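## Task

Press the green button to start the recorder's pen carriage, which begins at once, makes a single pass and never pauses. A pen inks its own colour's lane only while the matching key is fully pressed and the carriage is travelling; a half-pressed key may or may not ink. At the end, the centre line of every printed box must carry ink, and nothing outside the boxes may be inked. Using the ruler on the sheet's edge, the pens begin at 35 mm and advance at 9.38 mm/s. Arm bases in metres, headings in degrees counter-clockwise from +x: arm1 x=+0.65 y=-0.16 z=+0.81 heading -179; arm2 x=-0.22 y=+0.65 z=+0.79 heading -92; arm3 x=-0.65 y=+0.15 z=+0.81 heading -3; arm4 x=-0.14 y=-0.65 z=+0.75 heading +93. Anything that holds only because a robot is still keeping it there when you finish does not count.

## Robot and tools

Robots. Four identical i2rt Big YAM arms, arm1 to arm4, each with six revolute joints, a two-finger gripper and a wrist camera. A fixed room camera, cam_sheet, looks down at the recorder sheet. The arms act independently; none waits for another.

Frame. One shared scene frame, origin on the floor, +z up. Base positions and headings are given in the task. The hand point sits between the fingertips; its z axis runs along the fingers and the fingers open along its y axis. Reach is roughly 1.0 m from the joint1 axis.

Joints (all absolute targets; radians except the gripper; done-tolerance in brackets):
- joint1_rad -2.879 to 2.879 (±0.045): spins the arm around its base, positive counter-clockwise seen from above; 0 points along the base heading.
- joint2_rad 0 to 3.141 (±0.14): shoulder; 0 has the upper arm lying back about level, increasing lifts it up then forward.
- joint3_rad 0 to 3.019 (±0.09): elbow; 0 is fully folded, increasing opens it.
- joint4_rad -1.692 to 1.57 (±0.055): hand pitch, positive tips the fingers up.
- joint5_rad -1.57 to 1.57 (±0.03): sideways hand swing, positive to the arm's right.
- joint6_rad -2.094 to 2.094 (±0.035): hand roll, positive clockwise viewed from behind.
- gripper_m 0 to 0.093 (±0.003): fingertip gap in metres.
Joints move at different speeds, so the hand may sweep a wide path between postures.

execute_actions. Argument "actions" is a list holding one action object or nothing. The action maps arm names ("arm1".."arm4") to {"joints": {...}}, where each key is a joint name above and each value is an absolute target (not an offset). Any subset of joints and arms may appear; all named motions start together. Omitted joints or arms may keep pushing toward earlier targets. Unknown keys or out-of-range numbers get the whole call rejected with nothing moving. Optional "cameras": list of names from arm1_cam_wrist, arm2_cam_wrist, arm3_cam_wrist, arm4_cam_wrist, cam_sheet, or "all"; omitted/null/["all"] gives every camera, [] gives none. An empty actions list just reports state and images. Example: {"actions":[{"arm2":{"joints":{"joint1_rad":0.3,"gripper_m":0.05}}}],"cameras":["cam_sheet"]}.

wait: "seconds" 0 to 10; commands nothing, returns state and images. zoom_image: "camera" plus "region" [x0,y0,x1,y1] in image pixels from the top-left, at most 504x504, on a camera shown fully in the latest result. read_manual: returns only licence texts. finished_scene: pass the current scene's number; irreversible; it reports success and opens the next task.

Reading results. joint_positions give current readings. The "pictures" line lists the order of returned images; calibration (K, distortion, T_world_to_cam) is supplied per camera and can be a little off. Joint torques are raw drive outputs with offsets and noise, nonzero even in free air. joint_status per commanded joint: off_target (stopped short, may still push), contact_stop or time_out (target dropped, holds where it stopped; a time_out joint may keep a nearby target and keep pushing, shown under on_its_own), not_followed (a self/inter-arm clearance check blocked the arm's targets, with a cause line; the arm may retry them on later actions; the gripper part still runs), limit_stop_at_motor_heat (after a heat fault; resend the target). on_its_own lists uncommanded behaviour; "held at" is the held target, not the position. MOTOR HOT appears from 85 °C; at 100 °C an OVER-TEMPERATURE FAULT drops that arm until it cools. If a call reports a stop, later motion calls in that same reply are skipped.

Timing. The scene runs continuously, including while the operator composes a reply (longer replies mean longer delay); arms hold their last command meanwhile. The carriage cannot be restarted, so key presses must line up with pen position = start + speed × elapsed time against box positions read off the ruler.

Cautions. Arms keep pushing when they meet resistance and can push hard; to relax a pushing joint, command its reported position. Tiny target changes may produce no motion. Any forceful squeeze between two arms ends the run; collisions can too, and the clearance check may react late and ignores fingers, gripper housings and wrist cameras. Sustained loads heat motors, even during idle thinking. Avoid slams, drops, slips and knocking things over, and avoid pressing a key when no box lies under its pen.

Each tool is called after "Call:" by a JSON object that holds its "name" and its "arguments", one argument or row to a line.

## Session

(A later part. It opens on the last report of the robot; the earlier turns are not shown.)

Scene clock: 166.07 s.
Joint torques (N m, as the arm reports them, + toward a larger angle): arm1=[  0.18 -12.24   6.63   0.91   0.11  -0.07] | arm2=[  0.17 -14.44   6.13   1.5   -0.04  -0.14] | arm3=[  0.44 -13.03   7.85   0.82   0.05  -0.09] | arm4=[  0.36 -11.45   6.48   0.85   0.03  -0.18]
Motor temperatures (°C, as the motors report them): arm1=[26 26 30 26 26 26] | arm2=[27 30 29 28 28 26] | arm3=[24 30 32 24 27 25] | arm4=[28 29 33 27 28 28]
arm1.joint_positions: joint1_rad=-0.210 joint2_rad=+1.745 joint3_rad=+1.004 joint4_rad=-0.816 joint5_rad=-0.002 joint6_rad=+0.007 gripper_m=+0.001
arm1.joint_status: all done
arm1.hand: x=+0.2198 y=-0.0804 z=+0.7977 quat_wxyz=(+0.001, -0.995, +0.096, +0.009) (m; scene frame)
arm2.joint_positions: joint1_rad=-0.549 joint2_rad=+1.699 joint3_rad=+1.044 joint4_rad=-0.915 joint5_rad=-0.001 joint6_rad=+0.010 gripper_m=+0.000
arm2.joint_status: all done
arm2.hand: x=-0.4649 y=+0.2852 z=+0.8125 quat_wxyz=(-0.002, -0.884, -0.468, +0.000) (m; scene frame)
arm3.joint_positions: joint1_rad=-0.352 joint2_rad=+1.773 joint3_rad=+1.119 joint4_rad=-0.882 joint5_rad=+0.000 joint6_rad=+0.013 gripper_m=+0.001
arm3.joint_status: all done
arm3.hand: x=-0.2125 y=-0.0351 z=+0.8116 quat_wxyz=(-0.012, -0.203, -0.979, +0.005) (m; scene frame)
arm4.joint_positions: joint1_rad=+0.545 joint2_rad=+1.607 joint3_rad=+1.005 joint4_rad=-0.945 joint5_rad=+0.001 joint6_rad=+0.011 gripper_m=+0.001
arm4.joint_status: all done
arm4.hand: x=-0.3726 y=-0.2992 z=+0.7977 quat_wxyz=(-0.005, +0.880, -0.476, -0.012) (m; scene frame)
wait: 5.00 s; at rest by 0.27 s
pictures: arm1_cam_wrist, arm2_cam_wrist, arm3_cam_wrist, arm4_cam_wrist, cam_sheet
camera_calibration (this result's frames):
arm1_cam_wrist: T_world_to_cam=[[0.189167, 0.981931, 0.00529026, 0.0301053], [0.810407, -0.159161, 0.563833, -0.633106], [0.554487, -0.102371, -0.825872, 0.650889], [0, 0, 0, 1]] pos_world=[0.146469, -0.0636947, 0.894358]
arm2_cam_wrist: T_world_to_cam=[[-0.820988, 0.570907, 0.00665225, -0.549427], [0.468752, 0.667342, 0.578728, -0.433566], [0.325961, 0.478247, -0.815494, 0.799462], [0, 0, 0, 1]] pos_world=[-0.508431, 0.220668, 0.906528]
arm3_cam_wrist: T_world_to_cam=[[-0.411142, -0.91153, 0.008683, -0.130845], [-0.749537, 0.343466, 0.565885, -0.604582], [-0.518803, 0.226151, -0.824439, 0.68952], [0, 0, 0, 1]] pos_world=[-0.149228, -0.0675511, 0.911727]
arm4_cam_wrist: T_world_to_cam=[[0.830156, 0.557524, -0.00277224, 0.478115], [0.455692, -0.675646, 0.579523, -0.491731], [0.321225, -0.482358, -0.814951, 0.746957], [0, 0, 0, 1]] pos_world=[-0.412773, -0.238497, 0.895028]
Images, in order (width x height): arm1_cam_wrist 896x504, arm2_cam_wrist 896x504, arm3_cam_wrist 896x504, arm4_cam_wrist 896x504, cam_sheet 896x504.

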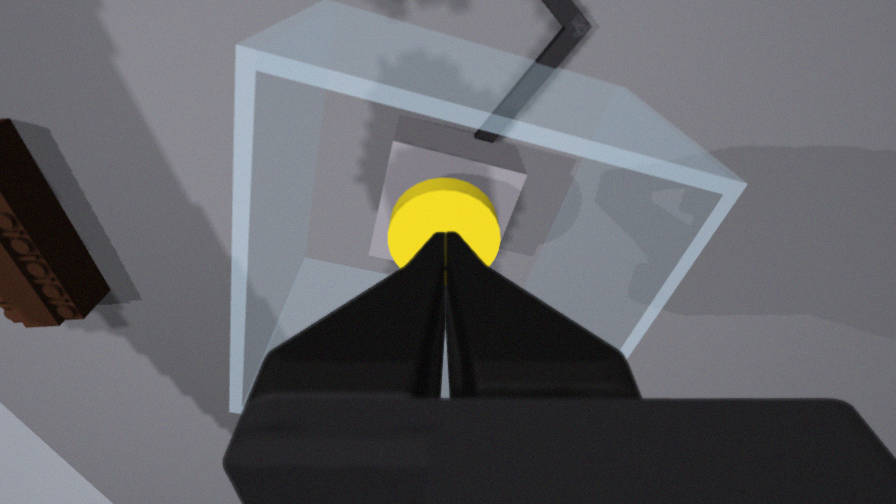

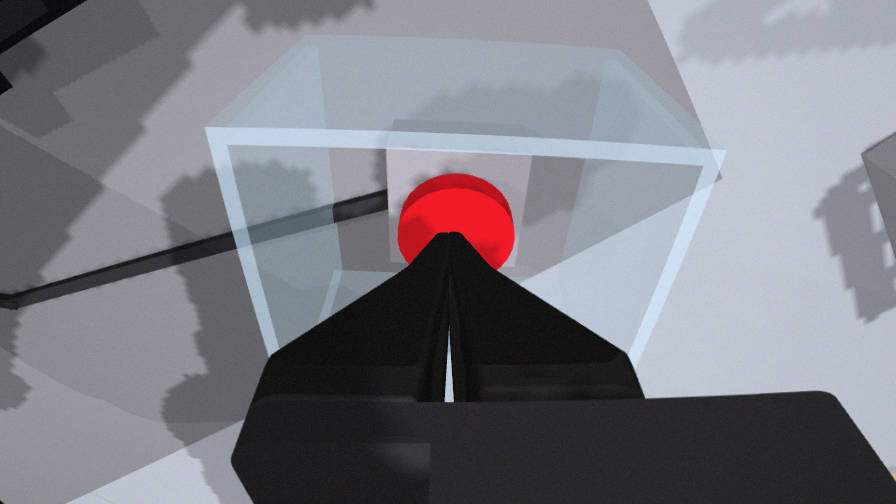

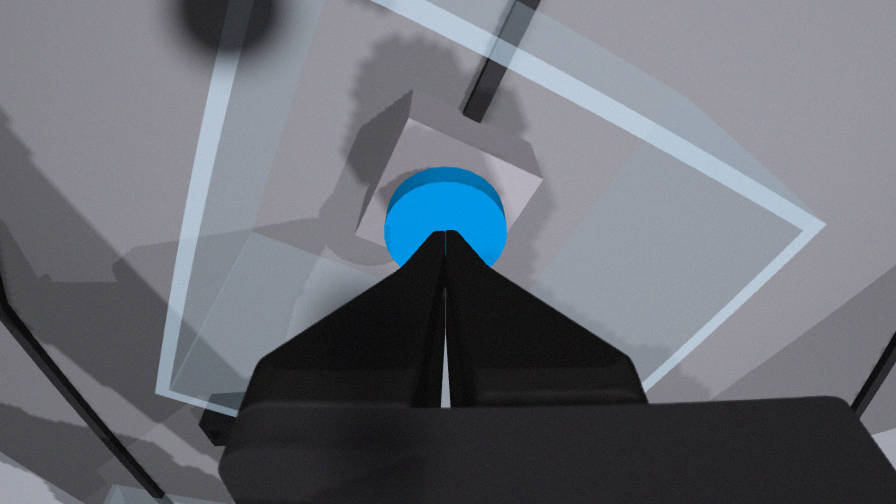

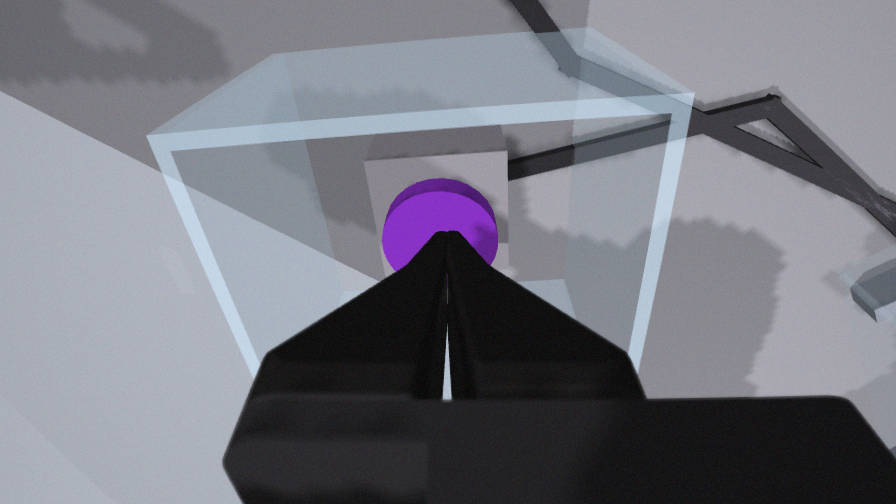

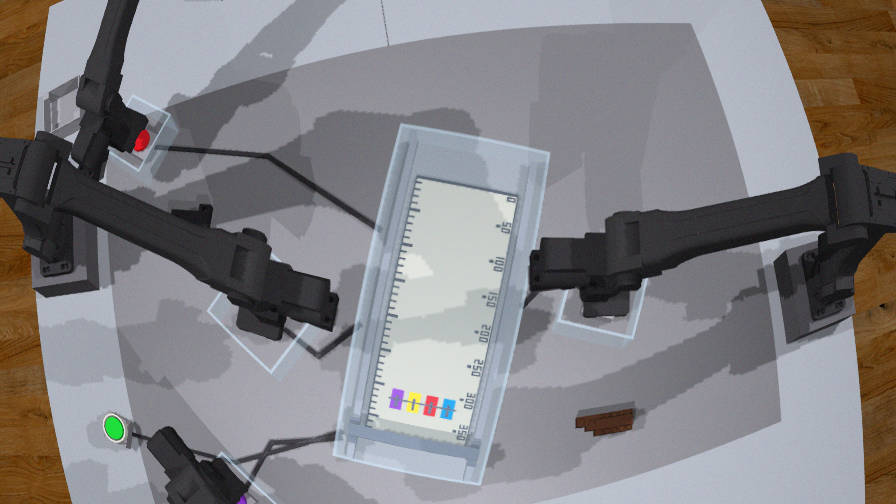

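Call:
{"name": "finished_scene", "arguments": {
  "scene": 1
}}

The scene is finished: the task was done.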